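# Slide label strip into track above network jacks

## Task

Take the label strip that stands upright in the box and slide it into the track over the network jacks until it reaches the end stop, with the printed face pointing outward; it must stay seated on its own once the robot lets go, since a strip held in place only by the grippers does not count.

## Robot and tools

Robot: two arms, left_arm and right_arm, each ending in a parallel two-finger gripper. Their bases face each other across the table; left_arm's base sits on the +y side at (-0.066, +0.458, +0.054) with quat_wxyz (+0.741, 0, 0, -0.672), and right_arm's at (+0.098, -0.494, +0.072) with quat_wxyz (+0.715, 0, 0, +0.699). The names left and right do not refer to image sides.

Frame: every pose uses one scene frame with its origin at the table centre, +z up, and the table top at z = +0.020 m. Positions are in metres, orientations are quaternions written w first. On a gripper, the fingers extend along its +x axis and close along its y axis. end_effector_position is the point between the finger pads, roughly 3 to 4 cm short of the fingertips. Reported hand positions can be a little wrong, especially with the arm stretched out.

Row layout: every command row holds 16 numbers, always both arms even if one is still: left_arm x, y, z, qw, qx, qy, qz, opening, then right_arm x, y, z, qw, qx, qy, qz, opening. x, y, z and the quaternion are an absolute target pose for that gripper in the scene frame, not an offset. Opening runs from -1 to 1: +1 means fully open (0.088 m), empty fingers touch near -0.80, and anything lower adds no travel. Closing fully takes at least about 0.5 s. To grip, command an opening well under the current grip_measured; a larger gap squeezes harder (about 34 N per pad at most; a fast close may press harder or spring open).

execute_actions(actions): a list of actions; each action is a list of up to 15 rows, each row one 1/30 s step. If fewer than 15 rows are given, the final row repeats to fill the 15 steps. An empty list just returns state and images. A target lying over 0.6 m from a gripper's current position along any of that gripper's own axes makes the action refused for both arms; a malformed action, or a first action failing this against the latest state, rejects the whole call without motion. Each step, the controller clips the target to within 70 mm and 16 degrees of the measured pose and favours position over orientation, so distant goals take several actions, and after an action the arm only coasts to its last clipped pose. To hold an orientation, resend your own fixed quaternion every row rather than copying the drifted reported one. To keep an arm still, resend its last reported whole pose and desired opening.

move(target, speed, blocking): target is one 16-number row as above, an absolute pose per arm. Both grippers travel in straight lines and arrive together, over 0.5 to 10 s (cut off at 10 s). speed is the top linear speed in m/s, 0.002 to 0.5, default 0.25; rotation is capped at twice that in rad/s. The opening is applied when the move starts. Paths ignore obstacles and the other arm, grippers lag and may overshoot speed near full reach. Faster contact and aiming deeper past a surface both press harder. blocking=false returns after 0.5 s while motion continues; then use wait or stop before sending more rows or moves. The result adds a move: line giving the ending (done, off_target, moving, held, fault), the limits that acted (paced = pose clipped; held = some steps blocked, after which the arm may speed up), and each gripper's distance to its target.

wait(seconds): 0 to 10; lets time pass while arms keep their last command; returns early when a running move ends. stop(): brakes a running move (needs room; fingers keep moving). zoom_image(camera, region): enlarges a region [x0, y0, x1, y1] in pixels (at most 504 by 504) of one camera's latest image; cameras are cam_head_left, cam_head_right, cam_high, cam_low, cam_left_wrist, cam_right_wrist, all 504x504. read_manual(section) only returns licence text. finished_scene(scene) ends the current scene, given its number, after the robot holds the last command; it cannot be undone and reports success.

Results: a state line left_arm: … | right_arm: … with each gripper's position, quaternion and velocities; Hand target lines show the pose each arm is currently driven toward; grip_measured is finger opening on the command scale (the last Joint positions value is metres), each gripper reading off by up to about 1 mm. A pose unreachable line means the clearance check altered or blocked that arm's command. MOTOR HOT appears from 50 °C; at 95 °C an OVER-TEMPERATURE FAULT holds the arm, and without cooling within 30 to 60 s the arm loses power and goes limp. Joint ranges (rad): waist -3.054 to 3.054, shoulder 0.000 to 3.142, elbow 0.000 to 2.356, wrist pitch -1.571 to 1.571, wrist yaw -1.571 to 1.571, wrist roll -3.142 to 3.142. Load limits (N m): waist 18.2, shoulder 22.5, elbow 22.4, wrist pitch 5.92, wrist yaw 5.9, wrist roll 5.54; hitting one causes a torque fault that stops the arm 10 s and drops the rest of the call.

Cautions: friction can leave the gripper short or tilted, and tiny moves may not happen, so check pose after each move and correct tilt. Avoid letting the arms collide or press on each other (mounts included). Never drop or knock anything off the table. Insert gently and slowly: slips, drops, slams and hard pushes are penalised. The held strip may occasionally be tugged, and loose items may be nudged. Release the strip and confirm it stays fully seated before ending.

Each tool is called as name([rows], argument=value, ...), one row to a line, values as JSON.

## Session

execute_actions(actions=[])

Scene clock: 0.00 s.
left_arm: end_effector_position=(-0.0355, +0.1417, +0.3775) grip_measured=+1.000 end_effector_quat_wxyz=(+0.740, -0.017, -0.019, -0.672) end_effector_velocity=(+0.003, -0.001, -0.007) end_effector_angular_velocity=(+0.026, +0.012, +0.029) | right_arm: end_effector_position=(-0.0780, -0.2607, +0.1488) grip_measured=+0.991 end_effector_quat_wxyz=(+0.084, +0.448, +0.667, -0.590) end_effector_velocity=(+0.000, -0.002, +0.000) end_effector_angular_velocity=(-0.000, -0.001, +0.008)
Joint positions: left_arm=[ 0.     0.858  0.655  0.254  0.002 -0.     0.088] | right_arm=[ 0.531  1.148  0.387  0.035 -0.272 -2.192  0.088]
Joint velocities: left_arm=[-0.007  0.002 -0.002 -0.022 -0.037 -0.007  0.   ] | right_arm=[-0.002 -0.007 -0.002 -0.007 -0.007 -0.007  0.   ]
Motor temperatures (°C, as the motors report them): left_arm=[22 23 25 24 21 23] | right_arm=[20 28 23 23 23 21]
Heat: left arm: hottest elbow 25 °C (+0.0 °C/min); right arm: hottest shoulder 28 °C (+0.0 °C/min).
Hand target (left_arm): -0.035, +0.142, +0.377; +0.740, -0.017, -0.019, -0.672
Hand target (right_arm): -0.078, -0.261, +0.149; +0.084, +0.448, +0.667, -0.590
camera_calibration (this result's frames):
cam_right_wrist: T_world_to_cam=[[-0.697418, 0.121317, 0.706321, -0.116803], [0.620154, 0.596124, 0.509947, 0.153413], [-0.35919, 0.793674, -0.490983, 0.32138], [0, 0, 0, 1]] pos_world=[-0.0611636, -0.332355, 0.16206]

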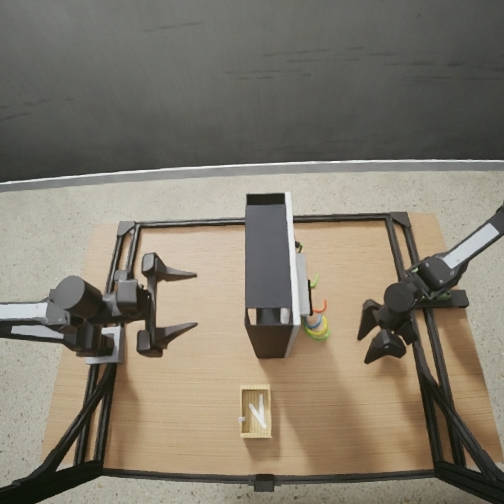

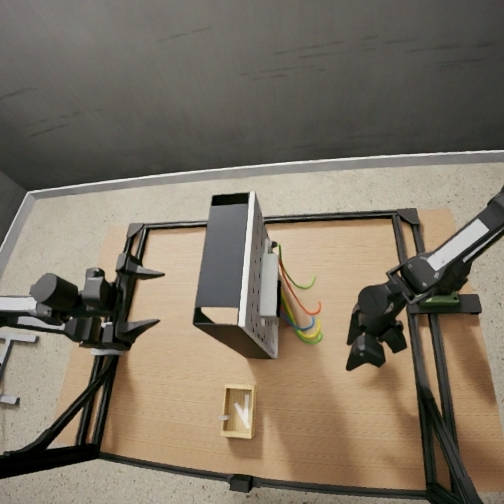

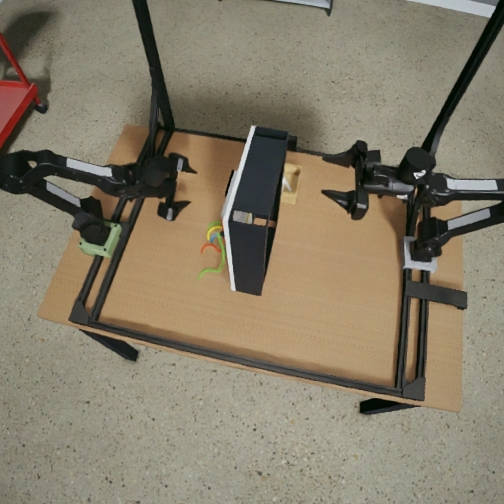

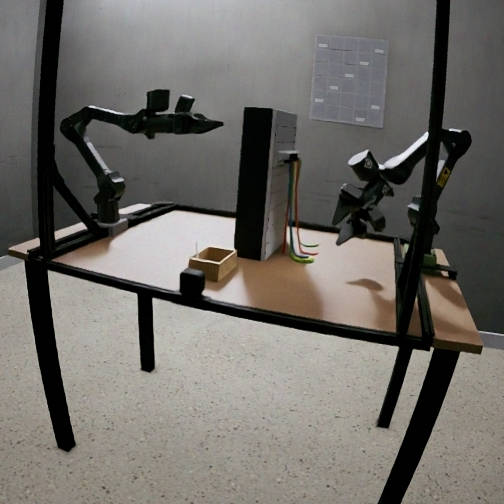

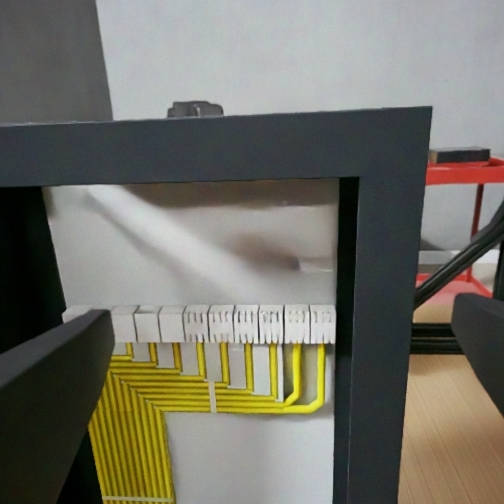

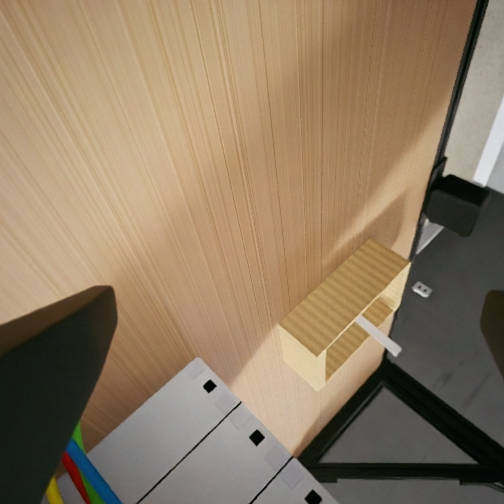

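zoom_image(camera="cam_right_wrist", region=[330,290,420,380])

zoom_image(camera="cam_head_right", region=[200,375,275,450])

Region (330, 290, 420, 380) of cam_right_wrist's 504x504 image, scaled by 5.600, with more detail than that image has.

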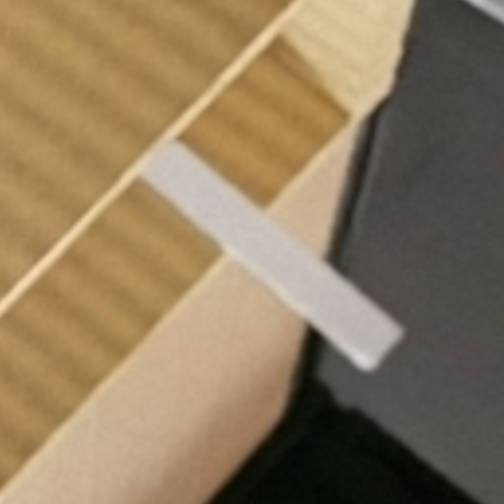

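Region (200, 375, 275, 450) of cam_head_right's 504x504 image, scaled by 6.720, with more detail than that image has.

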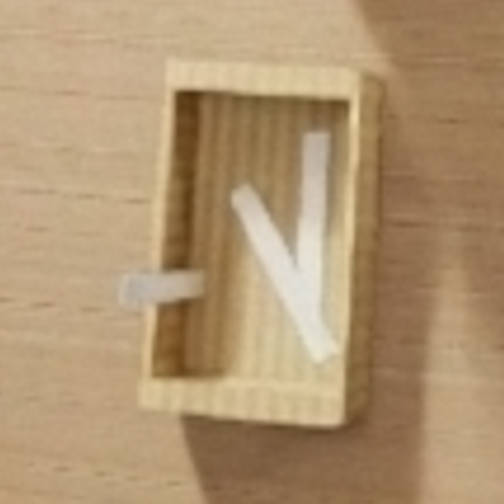

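move(target=[-0.22,0.15,0.25,0.6,0.37,0.37,-0.6,-0.1,-0.2,-0.22,0.19,0.704,-0.062,0.062,0.704,-0.2])

move(target=[-0.25,0.05,0.155,0.5,0.5,0.5,-0.5,-0.1,-0.2,-0.22,0.19,0.704,-0.062,0.062,0.704,-0.2], speed=0.2)

zoom_image(camera="cam_low", region=[160,200,250,290])

Scene clock: 22.03 s.
left_arm: end_effector_position=(-0.2183, +0.1512, +0.2473) grip_measured=-0.100 end_effector_quat_wxyz=(+0.603, +0.373, +0.370, -0.600) end_effector_velocity=(+0.001, +0.004, -0.000) end_effector_angular_velocity=(+0.018, -0.007, -0.012) | right_arm: end_effector_position=(-0.1970, -0.2206, +0.1895) grip_measured=-0.200 end_effector_quat_wxyz=(+0.701, -0.062, +0.062, +0.708) end_effector_velocity=(-0.000, +0.001, -0.004) end_effector_angular_velocity=(-0.027, -0.033, +0.000)
Joint positions: left_arm=[-0.667  1.519  1.371 -1.026 -0.249 -0.519  0.034] | right_arm=[1.191 1.831 0.758 0.653 1.125 0.383 0.029]
Joint velocities: left_arm=[-0.002 -0.002  0.002 -0.022  0.007  0.007 -0.   ] | right_arm=[-0.002 -0.002  0.017 -0.081 -0.007  0.022 -0.   ]
Motor temperatures (°C, as the motors report them): left_arm=[22 23 29 27 21 23] | right_arm=[20 28 25 25 23 21]
Heat: left arm: hottest elbow 29 °C (+10.9 °C/min); right arm: hottest shoulder 28 °C (+0.0 °C/min).
Hand target (left_arm): -0.221, +0.150, +0.249; +0.602, +0.371, +0.373, -0.602
Hand target (right_arm): -0.200, -0.220, +0.190; +0.703, -0.060, +0.063, +0.706
Off the commanded pose (left_arm): 0.003 m, 0 deg.
Off the commanded pose (right_arm): 0.003 m, 1 deg.
move: done
camera_calibration (this result's frames):
cam_left_wrist: T_world_to_cam=[[-0.998717, 0.0491012, -0.0123706, -0.210277], [0.0502141, 0.991848, -0.117118, -0.0819974], [0.00651916, -0.117589, -0.993041, 0.337875], [0, 0, 0, 1]] pos_world=[-0.208092, 0.131384, 0.323319]
cam_right_wrist: T_world_to_cam=[[0.999513, 0.0220089, -0.0221257, 0.217077], [-0.00643572, -0.548375, -0.836208, 0.0617957], [-0.0305372, 0.835943, -0.547966, 0.351692], [0, 0, 0, 1]] pos_world=[-0.205834, -0.264885, 0.249193]

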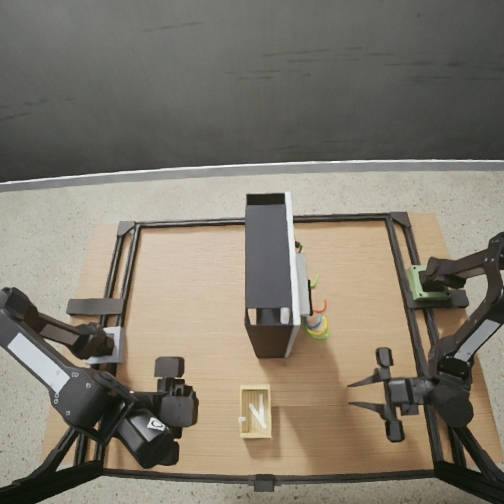

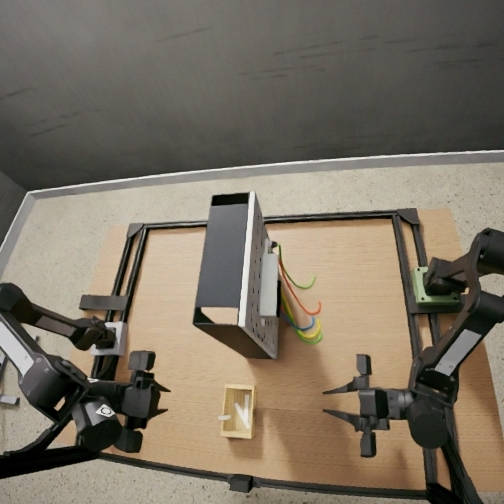

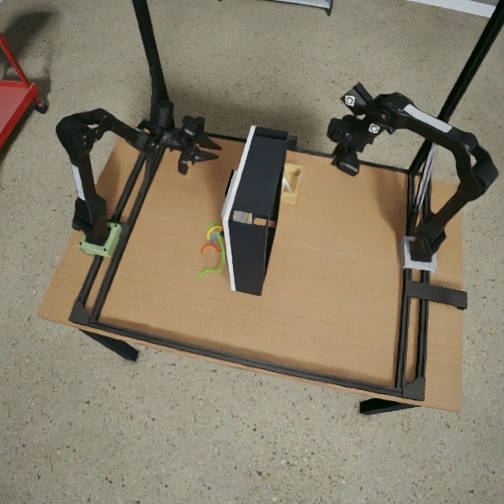

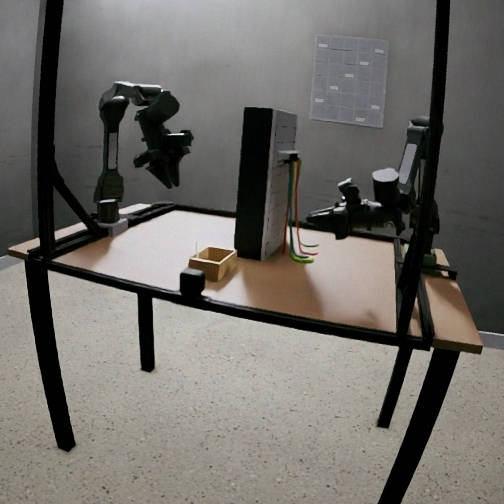

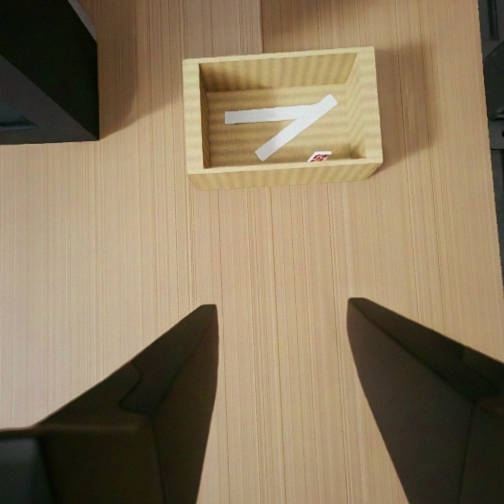

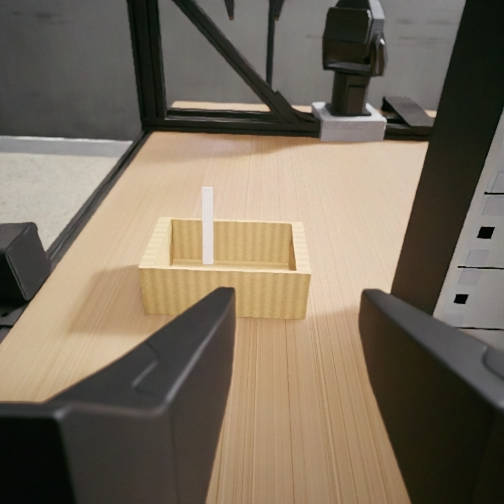

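Scene clock: 23.83 s.
left_arm: end_effector_position=(-0.2492, +0.0525, +0.1565) grip_measured=-0.100 end_effector_quat_wxyz=(+0.503, +0.498, +0.499, -0.500) end_effector_velocity=(+0.004, +0.003, -0.005) end_effector_angular_velocity=(+0.020, -0.033, +0.005) | right_arm: end_effector_position=(-0.1973, -0.2203, +0.1902) grip_measured=-0.200 end_effector_quat_wxyz=(+0.703, -0.064, +0.062, +0.705) end_effector_velocity=(+0.000, +0.000, -0.001) end_effector_angular_velocity=(-0.010, -0.007, +0.003)
Joint positions: left_arm=[-0.523  2.28   2.106 -1.393 -0.004 -0.43   0.034] | right_arm=[1.192 1.831 0.766 0.636 1.131 0.39  0.029]
Joint velocities: left_arm=[-0.002  0.012  0.002 -0.022 -0.022 -0.007 -0.   ] | right_arm=[-0.002 -0.002  0.002 -0.022 -0.007  0.007 -0.   ]
Motor temperatures (°C, as the motors report them): left_arm=[22 24 29 26 21 23] | right_arm=[20 28 25 25 23 21]
Heat: left arm: hottest elbow 29 °C (+10.1 °C/min); right arm: hottest shoulder 28 °C (+0.0 °C/min).
Hand target (left_arm): -0.249, +0.050, +0.153; +0.500, +0.500, +0.500, -0.500
Hand target (right_arm): -0.200, -0.220, +0.190; +0.704, -0.062, +0.062, +0.704
Off the commanded pose (left_arm): 0.003 m, 0 deg.
Off the commanded pose (right_arm): 0.003 m, 0 deg.
move: done
camera_calibration (this result's frames):
cam_left_wrist: T_world_to_cam=[[-0.998903, 0.0446764, 0.0140008, -0.241339], [0.0467866, 0.941447, 0.333899, -0.0619002], [0.00173641, 0.334188, -0.942505, 0.203406], [0, 0, 0, 1]] pos_world=[-0.238532, 0.0010821, 0.215758]
cam_right_wrist: T_world_to_cam=[[0.999682, 0.0160442, -0.0194752, 0.215591], [-0.00746253, -0.549302, -0.835591, 0.0619427], [-0.0241041, 0.83547, -0.549007, 0.353205], [0, 0, 0, 1]] pos_world=[-0.206546, -0.264526, 0.24987]

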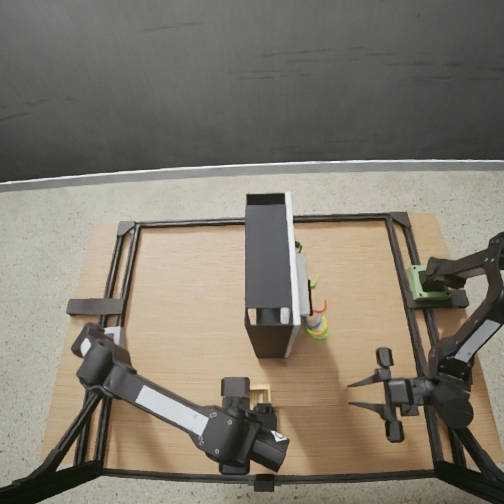

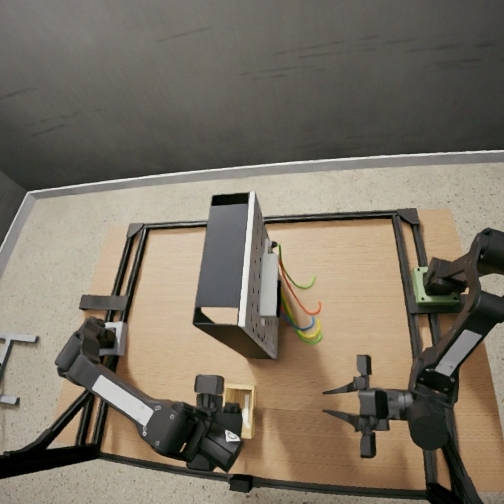

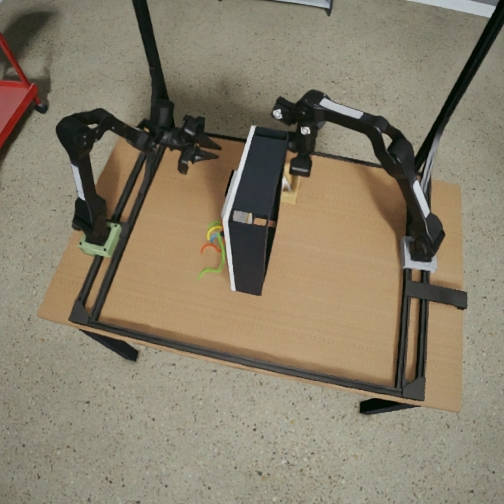

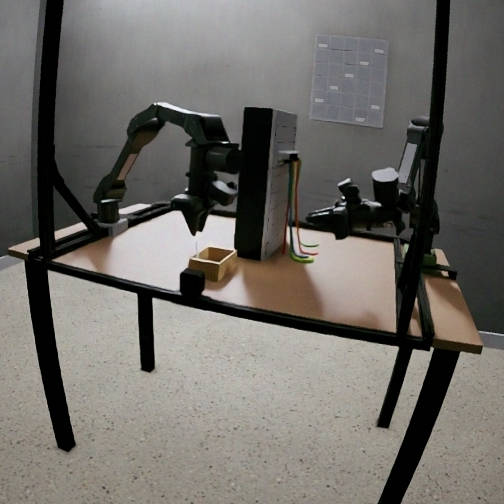

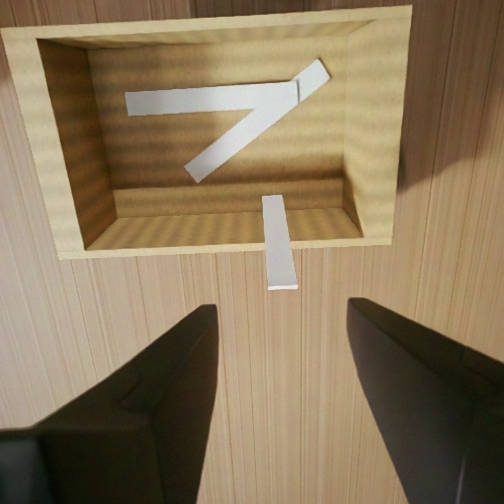

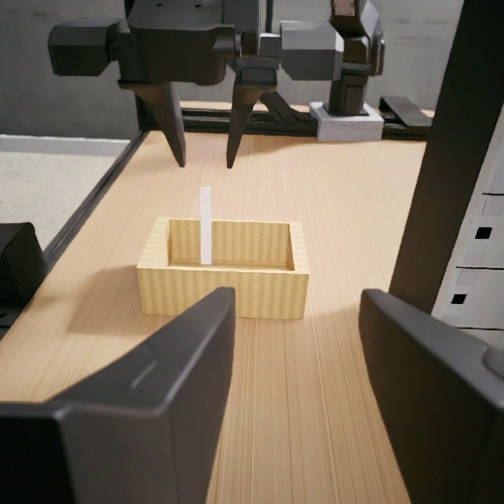

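Region (160, 200, 250, 290) of cam_low's 504x504 image, scaled by 5.600, with more detail than that image has.

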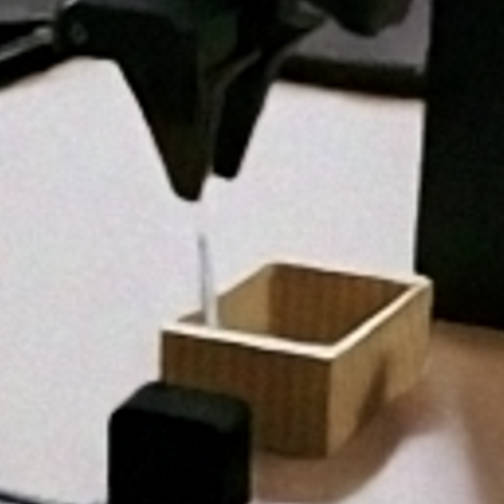

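move(target=[-0.2515,0.053,0.127,0.5,0.5,0.5,-0.5,-0.35,-0.2,-0.22,0.19,0.704,-0.062,0.062,0.704,-0.2], speed=0.04)

zoom_image(camera="cam_low", region=[160,200,250,290])

Scene clock: 28.77 s.
left_arm: end_effector_position=(-0.2503, +0.0503, +0.1311) grip_measured=-0.350 end_effector_quat_wxyz=(+0.504, +0.496, +0.498, -0.502) end_effector_velocity=(-0.001, -0.003, -0.003) end_effector_angular_velocity=(-0.014, -0.002, +0.005) | right_arm: end_effector_position=(-0.1974, -0.2203, +0.1899) grip_measured=-0.200 end_effector_quat_wxyz=(+0.703, -0.064, +0.062, +0.705) end_effector_velocity=(+0.000, +0.000, -0.003) end_effector_angular_velocity=(-0.011, -0.012, +0.003)
Joint positions: left_arm=[-0.524  2.282  2.01  -1.287 -0.004 -0.429  0.022] | right_arm=[1.192 1.831 0.766 0.636 1.131 0.39  0.029]
Joint velocities: left_arm=[-0.002  0.002 -0.007  0.022 -0.007 -0.007 -0.   ] | right_arm=[-0.002  0.002  0.002 -0.022 -0.007  0.007 -0.   ]
Motor temperatures (°C, as the motors report them): left_arm=[22 26 30 26 21 23] | right_arm=[20 28 26 25 23 21]
Heat: left arm: hottest elbow 30 °C (+10.4 °C/min); right arm: hottest shoulder 28 °C (+0.0 °C/min).
Hand target (left_arm): -0.251, +0.053, +0.127; +0.500, +0.500, +0.500, -0.500
Hand target (right_arm): -0.200, -0.220, +0.190; +0.704, -0.062, +0.062, +0.704
Off the commanded pose (left_arm): 0.005 m, 1 deg.
Off the commanded pose (right_arm): 0.003 m, 0 deg.
move: done
camera_calibration (this result's frames):
cam_left_wrist: T_world_to_cam=[[-0.998826, 0.045534, 0.0165478, -0.242416], [0.0484428, 0.94348, 0.327871, -0.05023], [-0.000683203, 0.328287, -0.944578, 0.180199], [0, 0, 0, 1]] pos_world=[-0.239575, -0.000728021, 0.190693]
cam_right_wrist: T_world_to_cam=[[0.999702, 0.0160357, -0.0184292, 0.215445], [-0.00658239, -0.549676, -0.835352, 0.0617892], [-0.0235255, 0.835224, -0.549406, 0.35318], [0, 0, 0, 1]] pos_world=[-0.206665, -0.264475, 0.249625]

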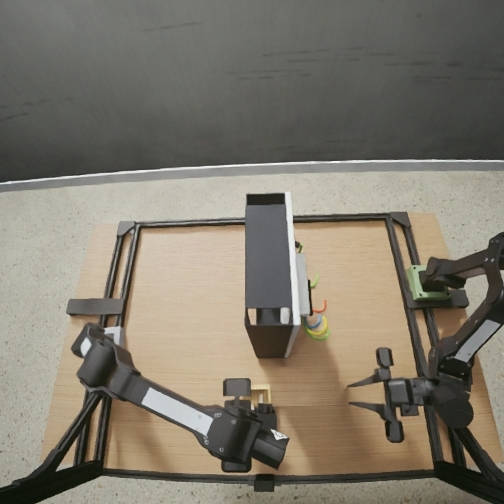

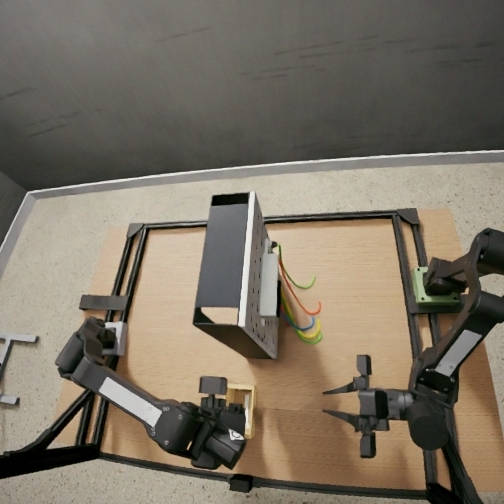

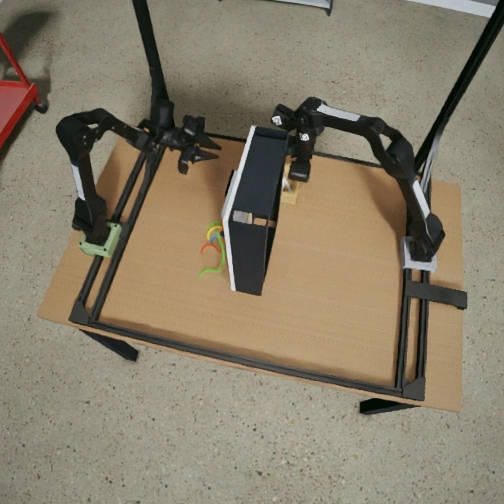

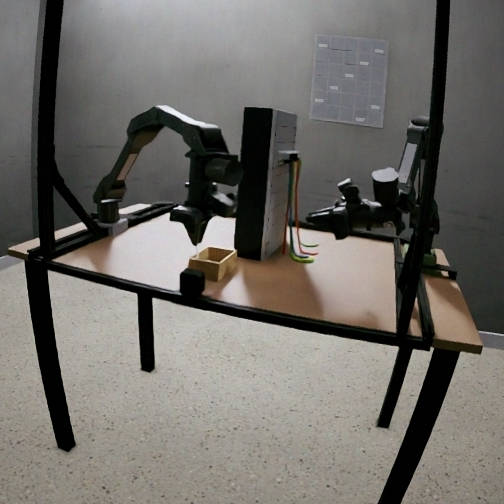

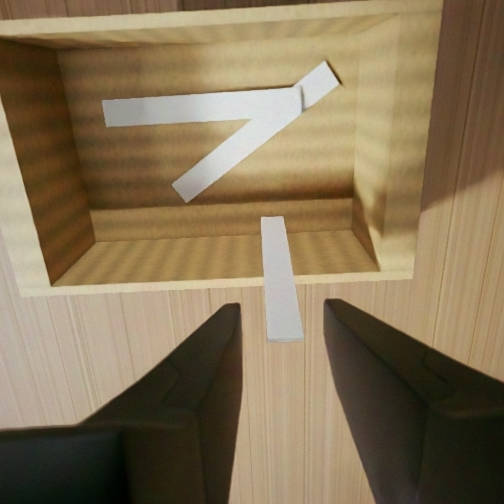

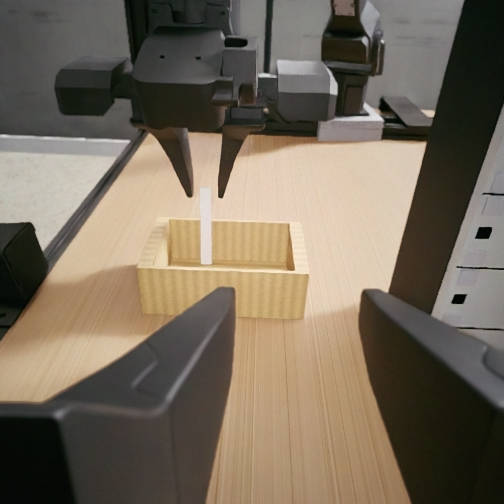

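Region (160, 200, 250, 290) of cam_low's 504x504 image, scaled by 5.600, with more detail than that image has.

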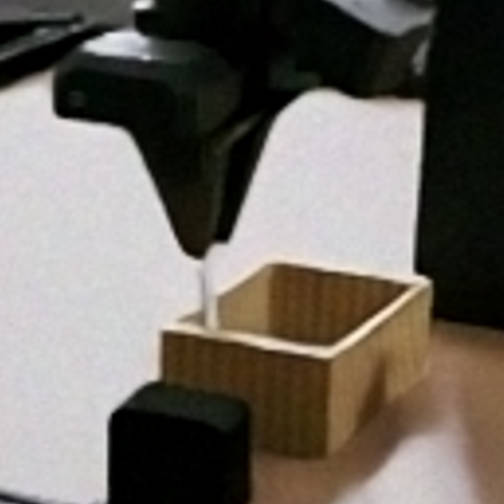

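move(target=[-0.2515,0.056,0.124,0.5,0.5,0.5,-0.5,-0.35,-0.2,-0.22,0.19,0.704,-0.062,0.062,0.704,-0.2], speed=0.01)

move(target=[-0.2515,0.056,0.124,0.5,0.5,0.5,-0.5,-0.75,-0.2,-0.22,0.19,0.704,-0.062,0.062,0.704,-0.2], speed=0.01)

move(target=[-0.23,0.056,0.205,0.542,0.455,0.455,-0.542,-0.75,-0.2,-0.22,0.19,0.704,-0.062,0.062,0.704,-0.2], speed=0.06)

Scene clock: 40.13 s.
left_arm: end_effector_position=(-0.2504, +0.0535, +0.1230) grip_measured=-0.350 end_effector_quat_wxyz=(+0.502, +0.500, +0.499, -0.499) end_effector_velocity=(+0.002, +0.004, +0.000) end_effector_angular_velocity=(+0.008, -0.012, -0.010) | right_arm: end_effector_position=(-0.1975, -0.2203, +0.1899) grip_measured=-0.200 end_effector_quat_wxyz=(+0.703, -0.064, +0.062, +0.705) end_effector_velocity=(+0.002, +0.002, -0.001) end_effector_angular_velocity=(-0.006, -0.013, +0.001)
Joint positions: left_arm=[-0.527  2.282  1.978 -1.266 -0.004 -0.429  0.022] | right_arm=[1.192 1.832 0.766 0.636 1.131 0.39  0.029]
Joint velocities: left_arm=[-0.002 -0.007 -0.012 -0.007 -0.007  0.007 -0.   ] | right_arm=[-0.007 -0.002 -0.002 -0.007 -0.007 -0.007 -0.   ]
Motor temperatures (°C, as the motors report them): left_arm=[22 31 29 25 21 23] | right_arm=[20 29 26 26 23 21]
Heat: left arm: hottest shoulder 31 °C (+9.0 °C/min); right arm: hottest shoulder 29 °C (+1.5 °C/min).
Hand target (left_arm): -0.252, +0.056, +0.124; +0.500, +0.500, +0.500, -0.500
Hand target (right_arm): -0.200, -0.220, +0.190; +0.704, -0.062, +0.062, +0.704
Off the commanded pose (left_arm): 0.003 m, 0 deg.
Off the commanded pose (right_arm): 0.003 m, 0 deg.
move: done
camera_calibration (this result's frames):
cam_left_wrist: T_world_to_cam=[[-0.998751, 0.0484319, 0.0122987, -0.242083], [0.0497373, 0.939863, 0.337911, -0.0513017], [0.00480661, 0.338101, -0.941098, 0.171935], [0, 0, 0, 1]] pos_world=[-0.240055, 0.00180982, 0.18212]
cam_right_wrist: T_world_to_cam=[[0.999702, 0.0160357, -0.0184292, 0.215534], [-0.00658239, -0.549676, -0.835352, 0.0617878], [-0.0235255, 0.835224, -0.549406, 0.353132], [0, 0, 0, 1]] pos_world=[-0.206755, -0.264437, 0.249599]

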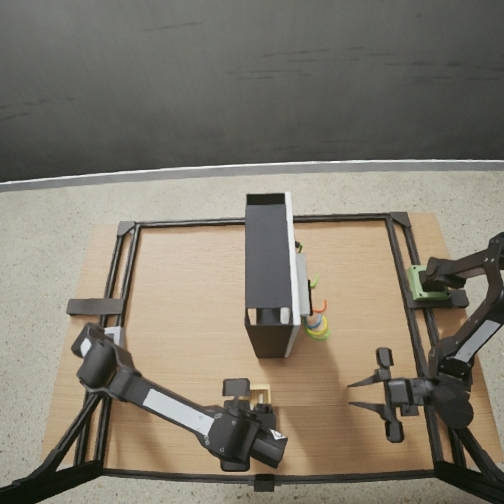

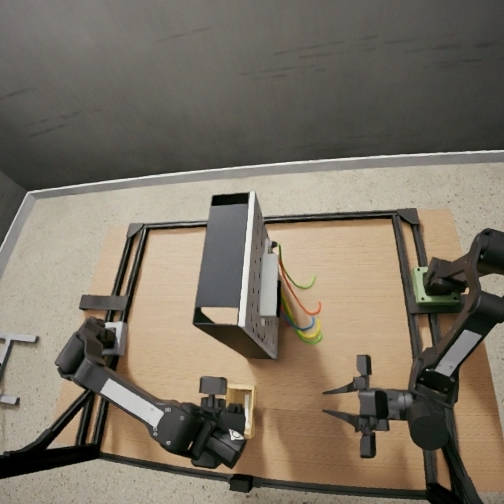

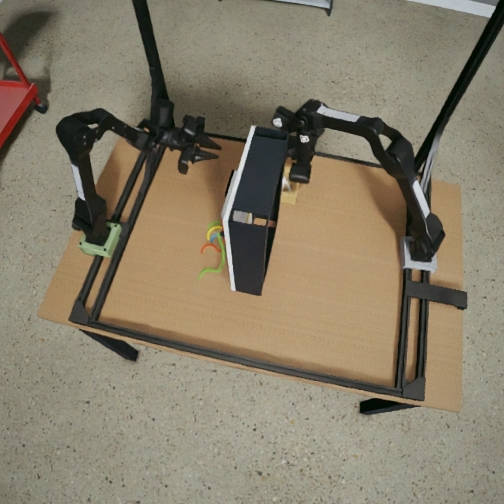

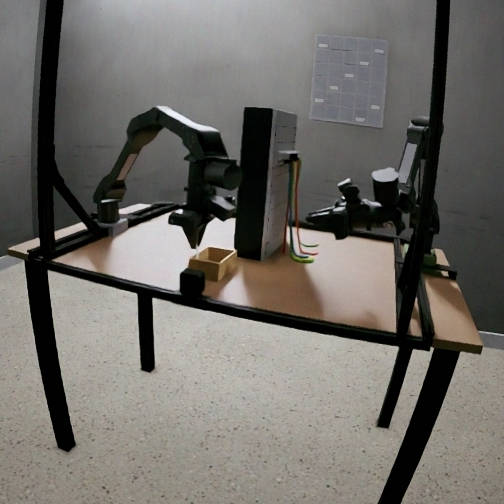

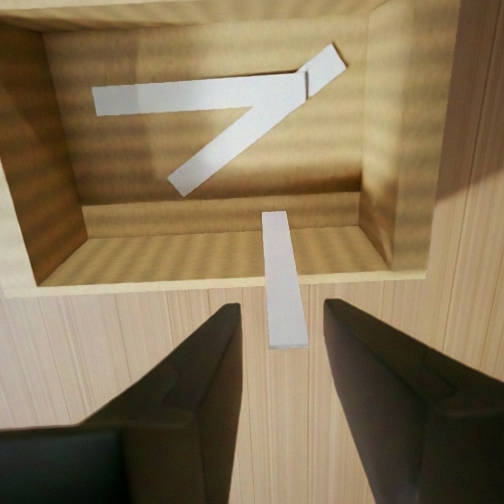

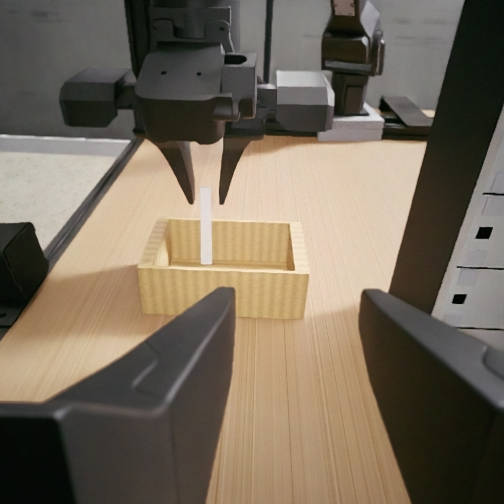

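Scene clock: 40.83 s.
left_arm: end_effector_position=(-0.2504, +0.0535, +0.1230) grip_measured=-0.636 end_effector_quat_wxyz=(+0.502, +0.500, +0.499, -0.499) end_effector_velocity=(+0.001, +0.002, +0.000) end_effector_angular_velocity=(+0.004, -0.010, -0.010) | right_arm: end_effector_position=(-0.1976, -0.2202, +0.1900) grip_measured=-0.200 end_effector_quat_wxyz=(+0.703, -0.064, +0.062, +0.705) end_effector_velocity=(-0.001, +0.000, -0.002) end_effector_angular_velocity=(-0.011, -0.025, +0.021)
Joint positions: left_arm=[-0.527  2.282  1.978 -1.266 -0.004 -0.429  0.008] | right_arm=[1.192 1.832 0.767 0.636 1.131 0.39  0.029]
Joint velocities: left_arm=[-0.002 -0.002 -0.002 -0.007 -0.007  0.007 -0.   ] | right_arm=[-0.002 -0.002 -0.002 -0.007 -0.022 -0.022 -0.   ]
Motor temperatures (°C, as the motors report them): left_arm=[22 32 29 25 21 23] | right_arm=[20 29 26 26 23 21]
Heat: left arm: hottest shoulder 32 °C (+10.3 °C/min); right arm: hottest shoulder 29 °C (+1.5 °C/min).
Hand target (left_arm): -0.252, +0.056, +0.124; +0.500, +0.500, +0.500, -0.500
Hand target (right_arm): -0.200, -0.220, +0.190; +0.704, -0.062, +0.062, +0.704
Off the commanded pose (left_arm): 0.003 m, 0 deg.
Off the commanded pose (right_arm): 0.002 m, 0 deg.
move: done
camera_calibration (this result's frames):
cam_left_wrist: T_world_to_cam=[[-0.998751, 0.0484319, 0.0122987, -0.242083], [0.0497373, 0.939863, 0.337911, -0.0513017], [0.00480661, 0.338101, -0.941098, 0.171935], [0, 0, 0, 1]] pos_world=[-0.240055, 0.00180982, 0.18212]
cam_right_wrist: T_world_to_cam=[[0.999695, 0.0160385, -0.0187778, 0.215685], [-0.00687574, -0.549551, -0.835432, 0.0618842], [-0.0237184, 0.835306, -0.549273, 0.353115], [0, 0, 0, 1]] pos_world=[-0.206818, -0.26441, 0.249707]

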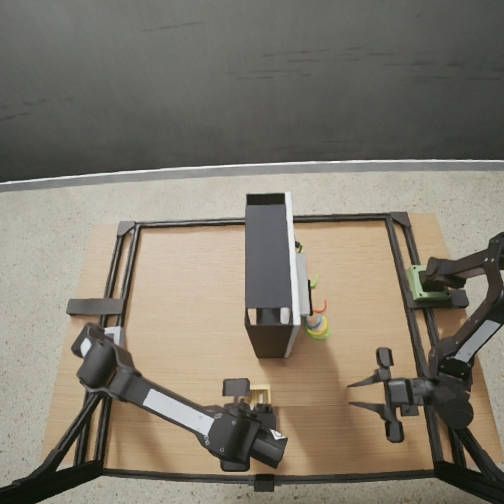

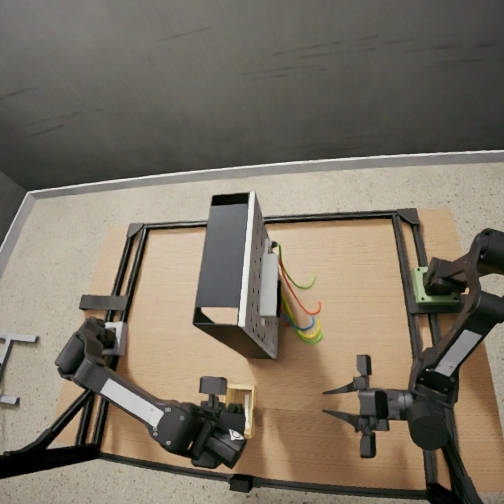

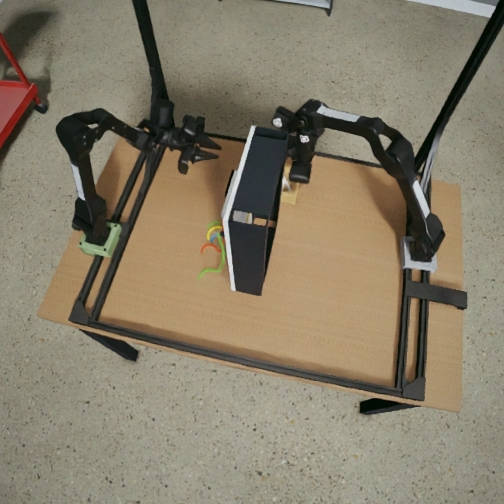

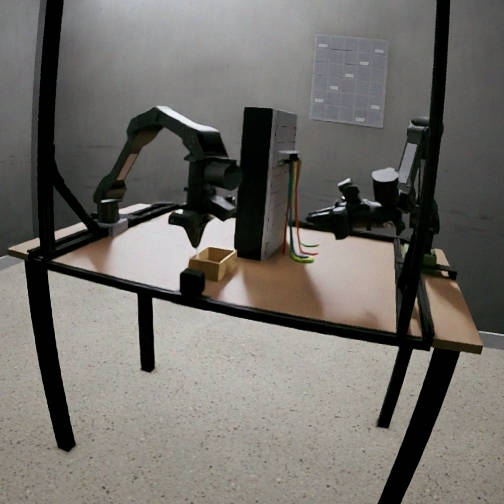

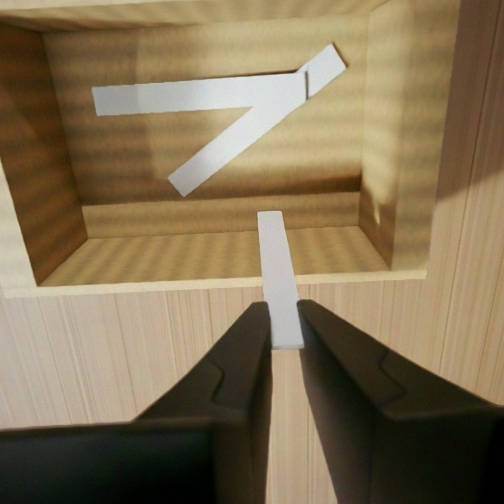

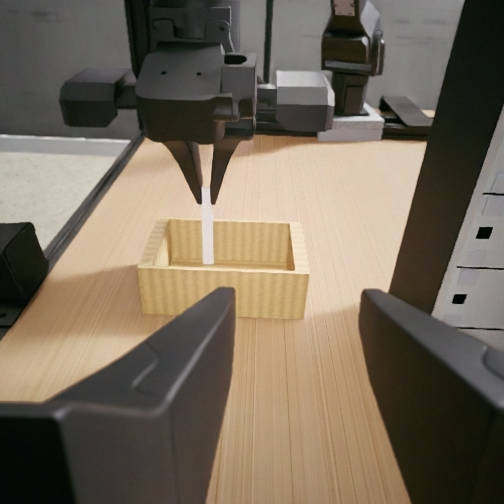

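Scene clock: 43.20 s.
left_arm: end_effector_position=(-0.2304, +0.0574, +0.1997) grip_measured=-0.634 end_effector_quat_wxyz=(+0.539, +0.459, +0.459, -0.536) end_effector_velocity=(+0.003, +0.000, +0.004) end_effector_angular_velocity=(-0.011, -0.018, +0.008) | right_arm: end_effector_position=(-0.1977, -0.2204, +0.1899) grip_measured=-0.200 end_effector_quat_wxyz=(+0.703, -0.064, +0.062, +0.705) end_effector_velocity=(+0.002, -0.001, -0.002) end_effector_angular_velocity=(-0.006, -0.014, -0.006)
Joint positions: left_arm=[-0.51   2.089  1.963 -1.301 -0.066 -0.411  0.008] | right_arm=[1.192 1.832 0.767 0.636 1.131 0.39  0.029]
Joint velocities: left_arm=[-0.002 -0.007  0.002 -0.007 -0.022 -0.007 -0.   ] | right_arm=[ 0.002 -0.002 -0.002 -0.022  0.007  0.007  0.   ]
Motor temperatures (°C, as the motors report them): left_arm=[22 33 29 25 21 23] | right_arm=[20 29 26 26 23 21]
Heat: left arm: hottest shoulder 33 °C (+11.1 °C/min); right arm: hottest shoulder 29 °C (+1.4 °C/min).
Hand target (left_arm): -0.230, +0.056, +0.205; +0.542, +0.454, +0.455, -0.542
Hand target (right_arm): -0.200, -0.220, +0.190; +0.704, -0.062, +0.062, +0.705
Off the commanded pose (left_arm): 0.006 m, 1 deg.
Off the commanded pose (right_arm): 0.002 m, 0 deg.
move: done
camera_calibration (this result's frames):
cam_left_wrist: T_world_to_cam=[[-0.998897, 0.0465872, 0.00588569, -0.221969], [0.0468621, 0.981014, 0.188191, -0.0549935], [0.00299338, 0.18826, -0.982115, 0.259052], [0, 0, 0, 1]] pos_world=[-0.219922, 0.0155212, 0.266075]
cam_right_wrist: T_world_to_cam=[[0.999689, 0.0163495, -0.0188045, 0.215866], [-0.00672348, -0.549679, -0.835349, 0.0616945], [-0.0239939, 0.835216, -0.549398, 0.353079], [0, 0, 0, 1]] pos_world=[-0.206913, -0.264515, 0.249577]

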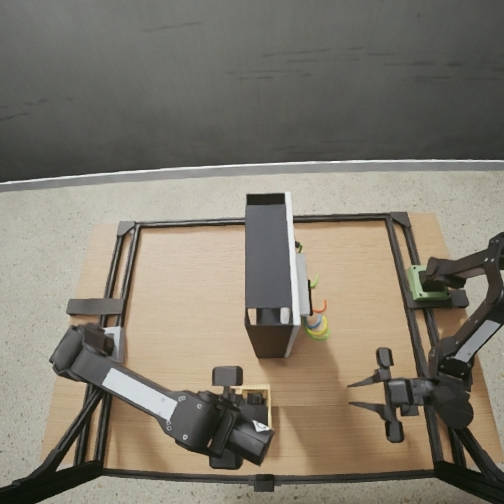

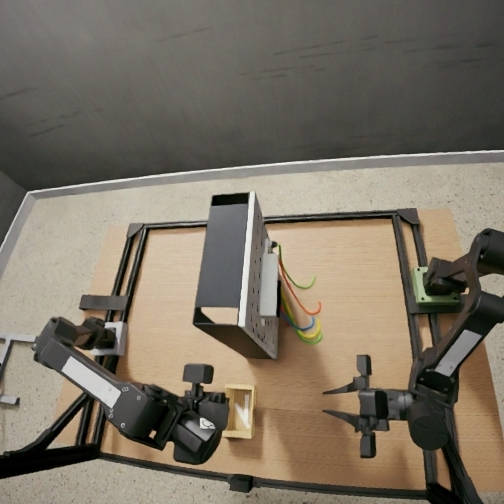

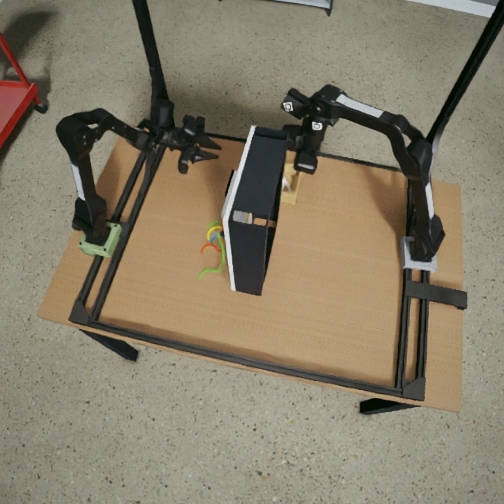

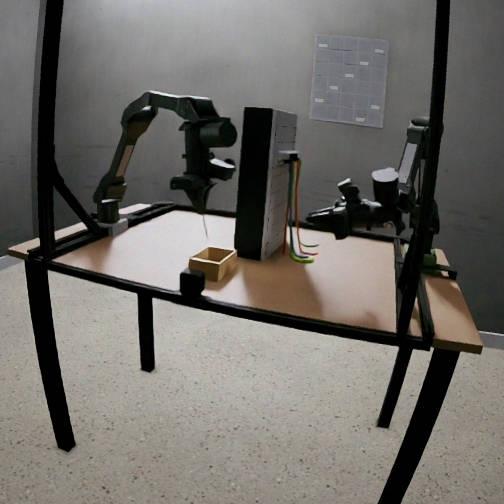

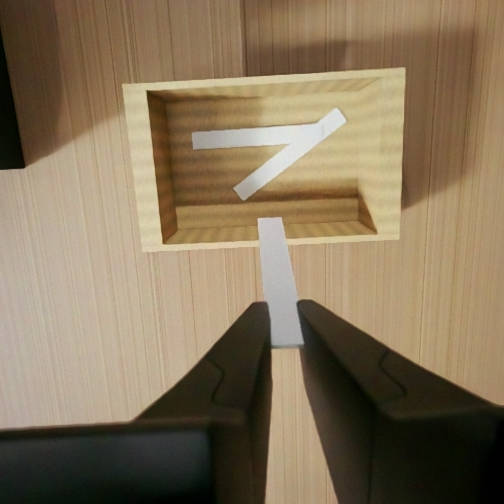

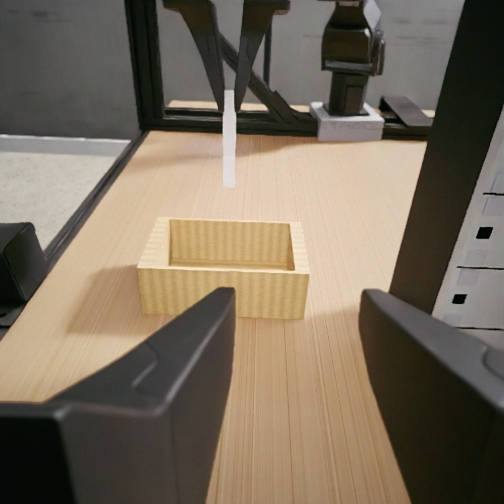

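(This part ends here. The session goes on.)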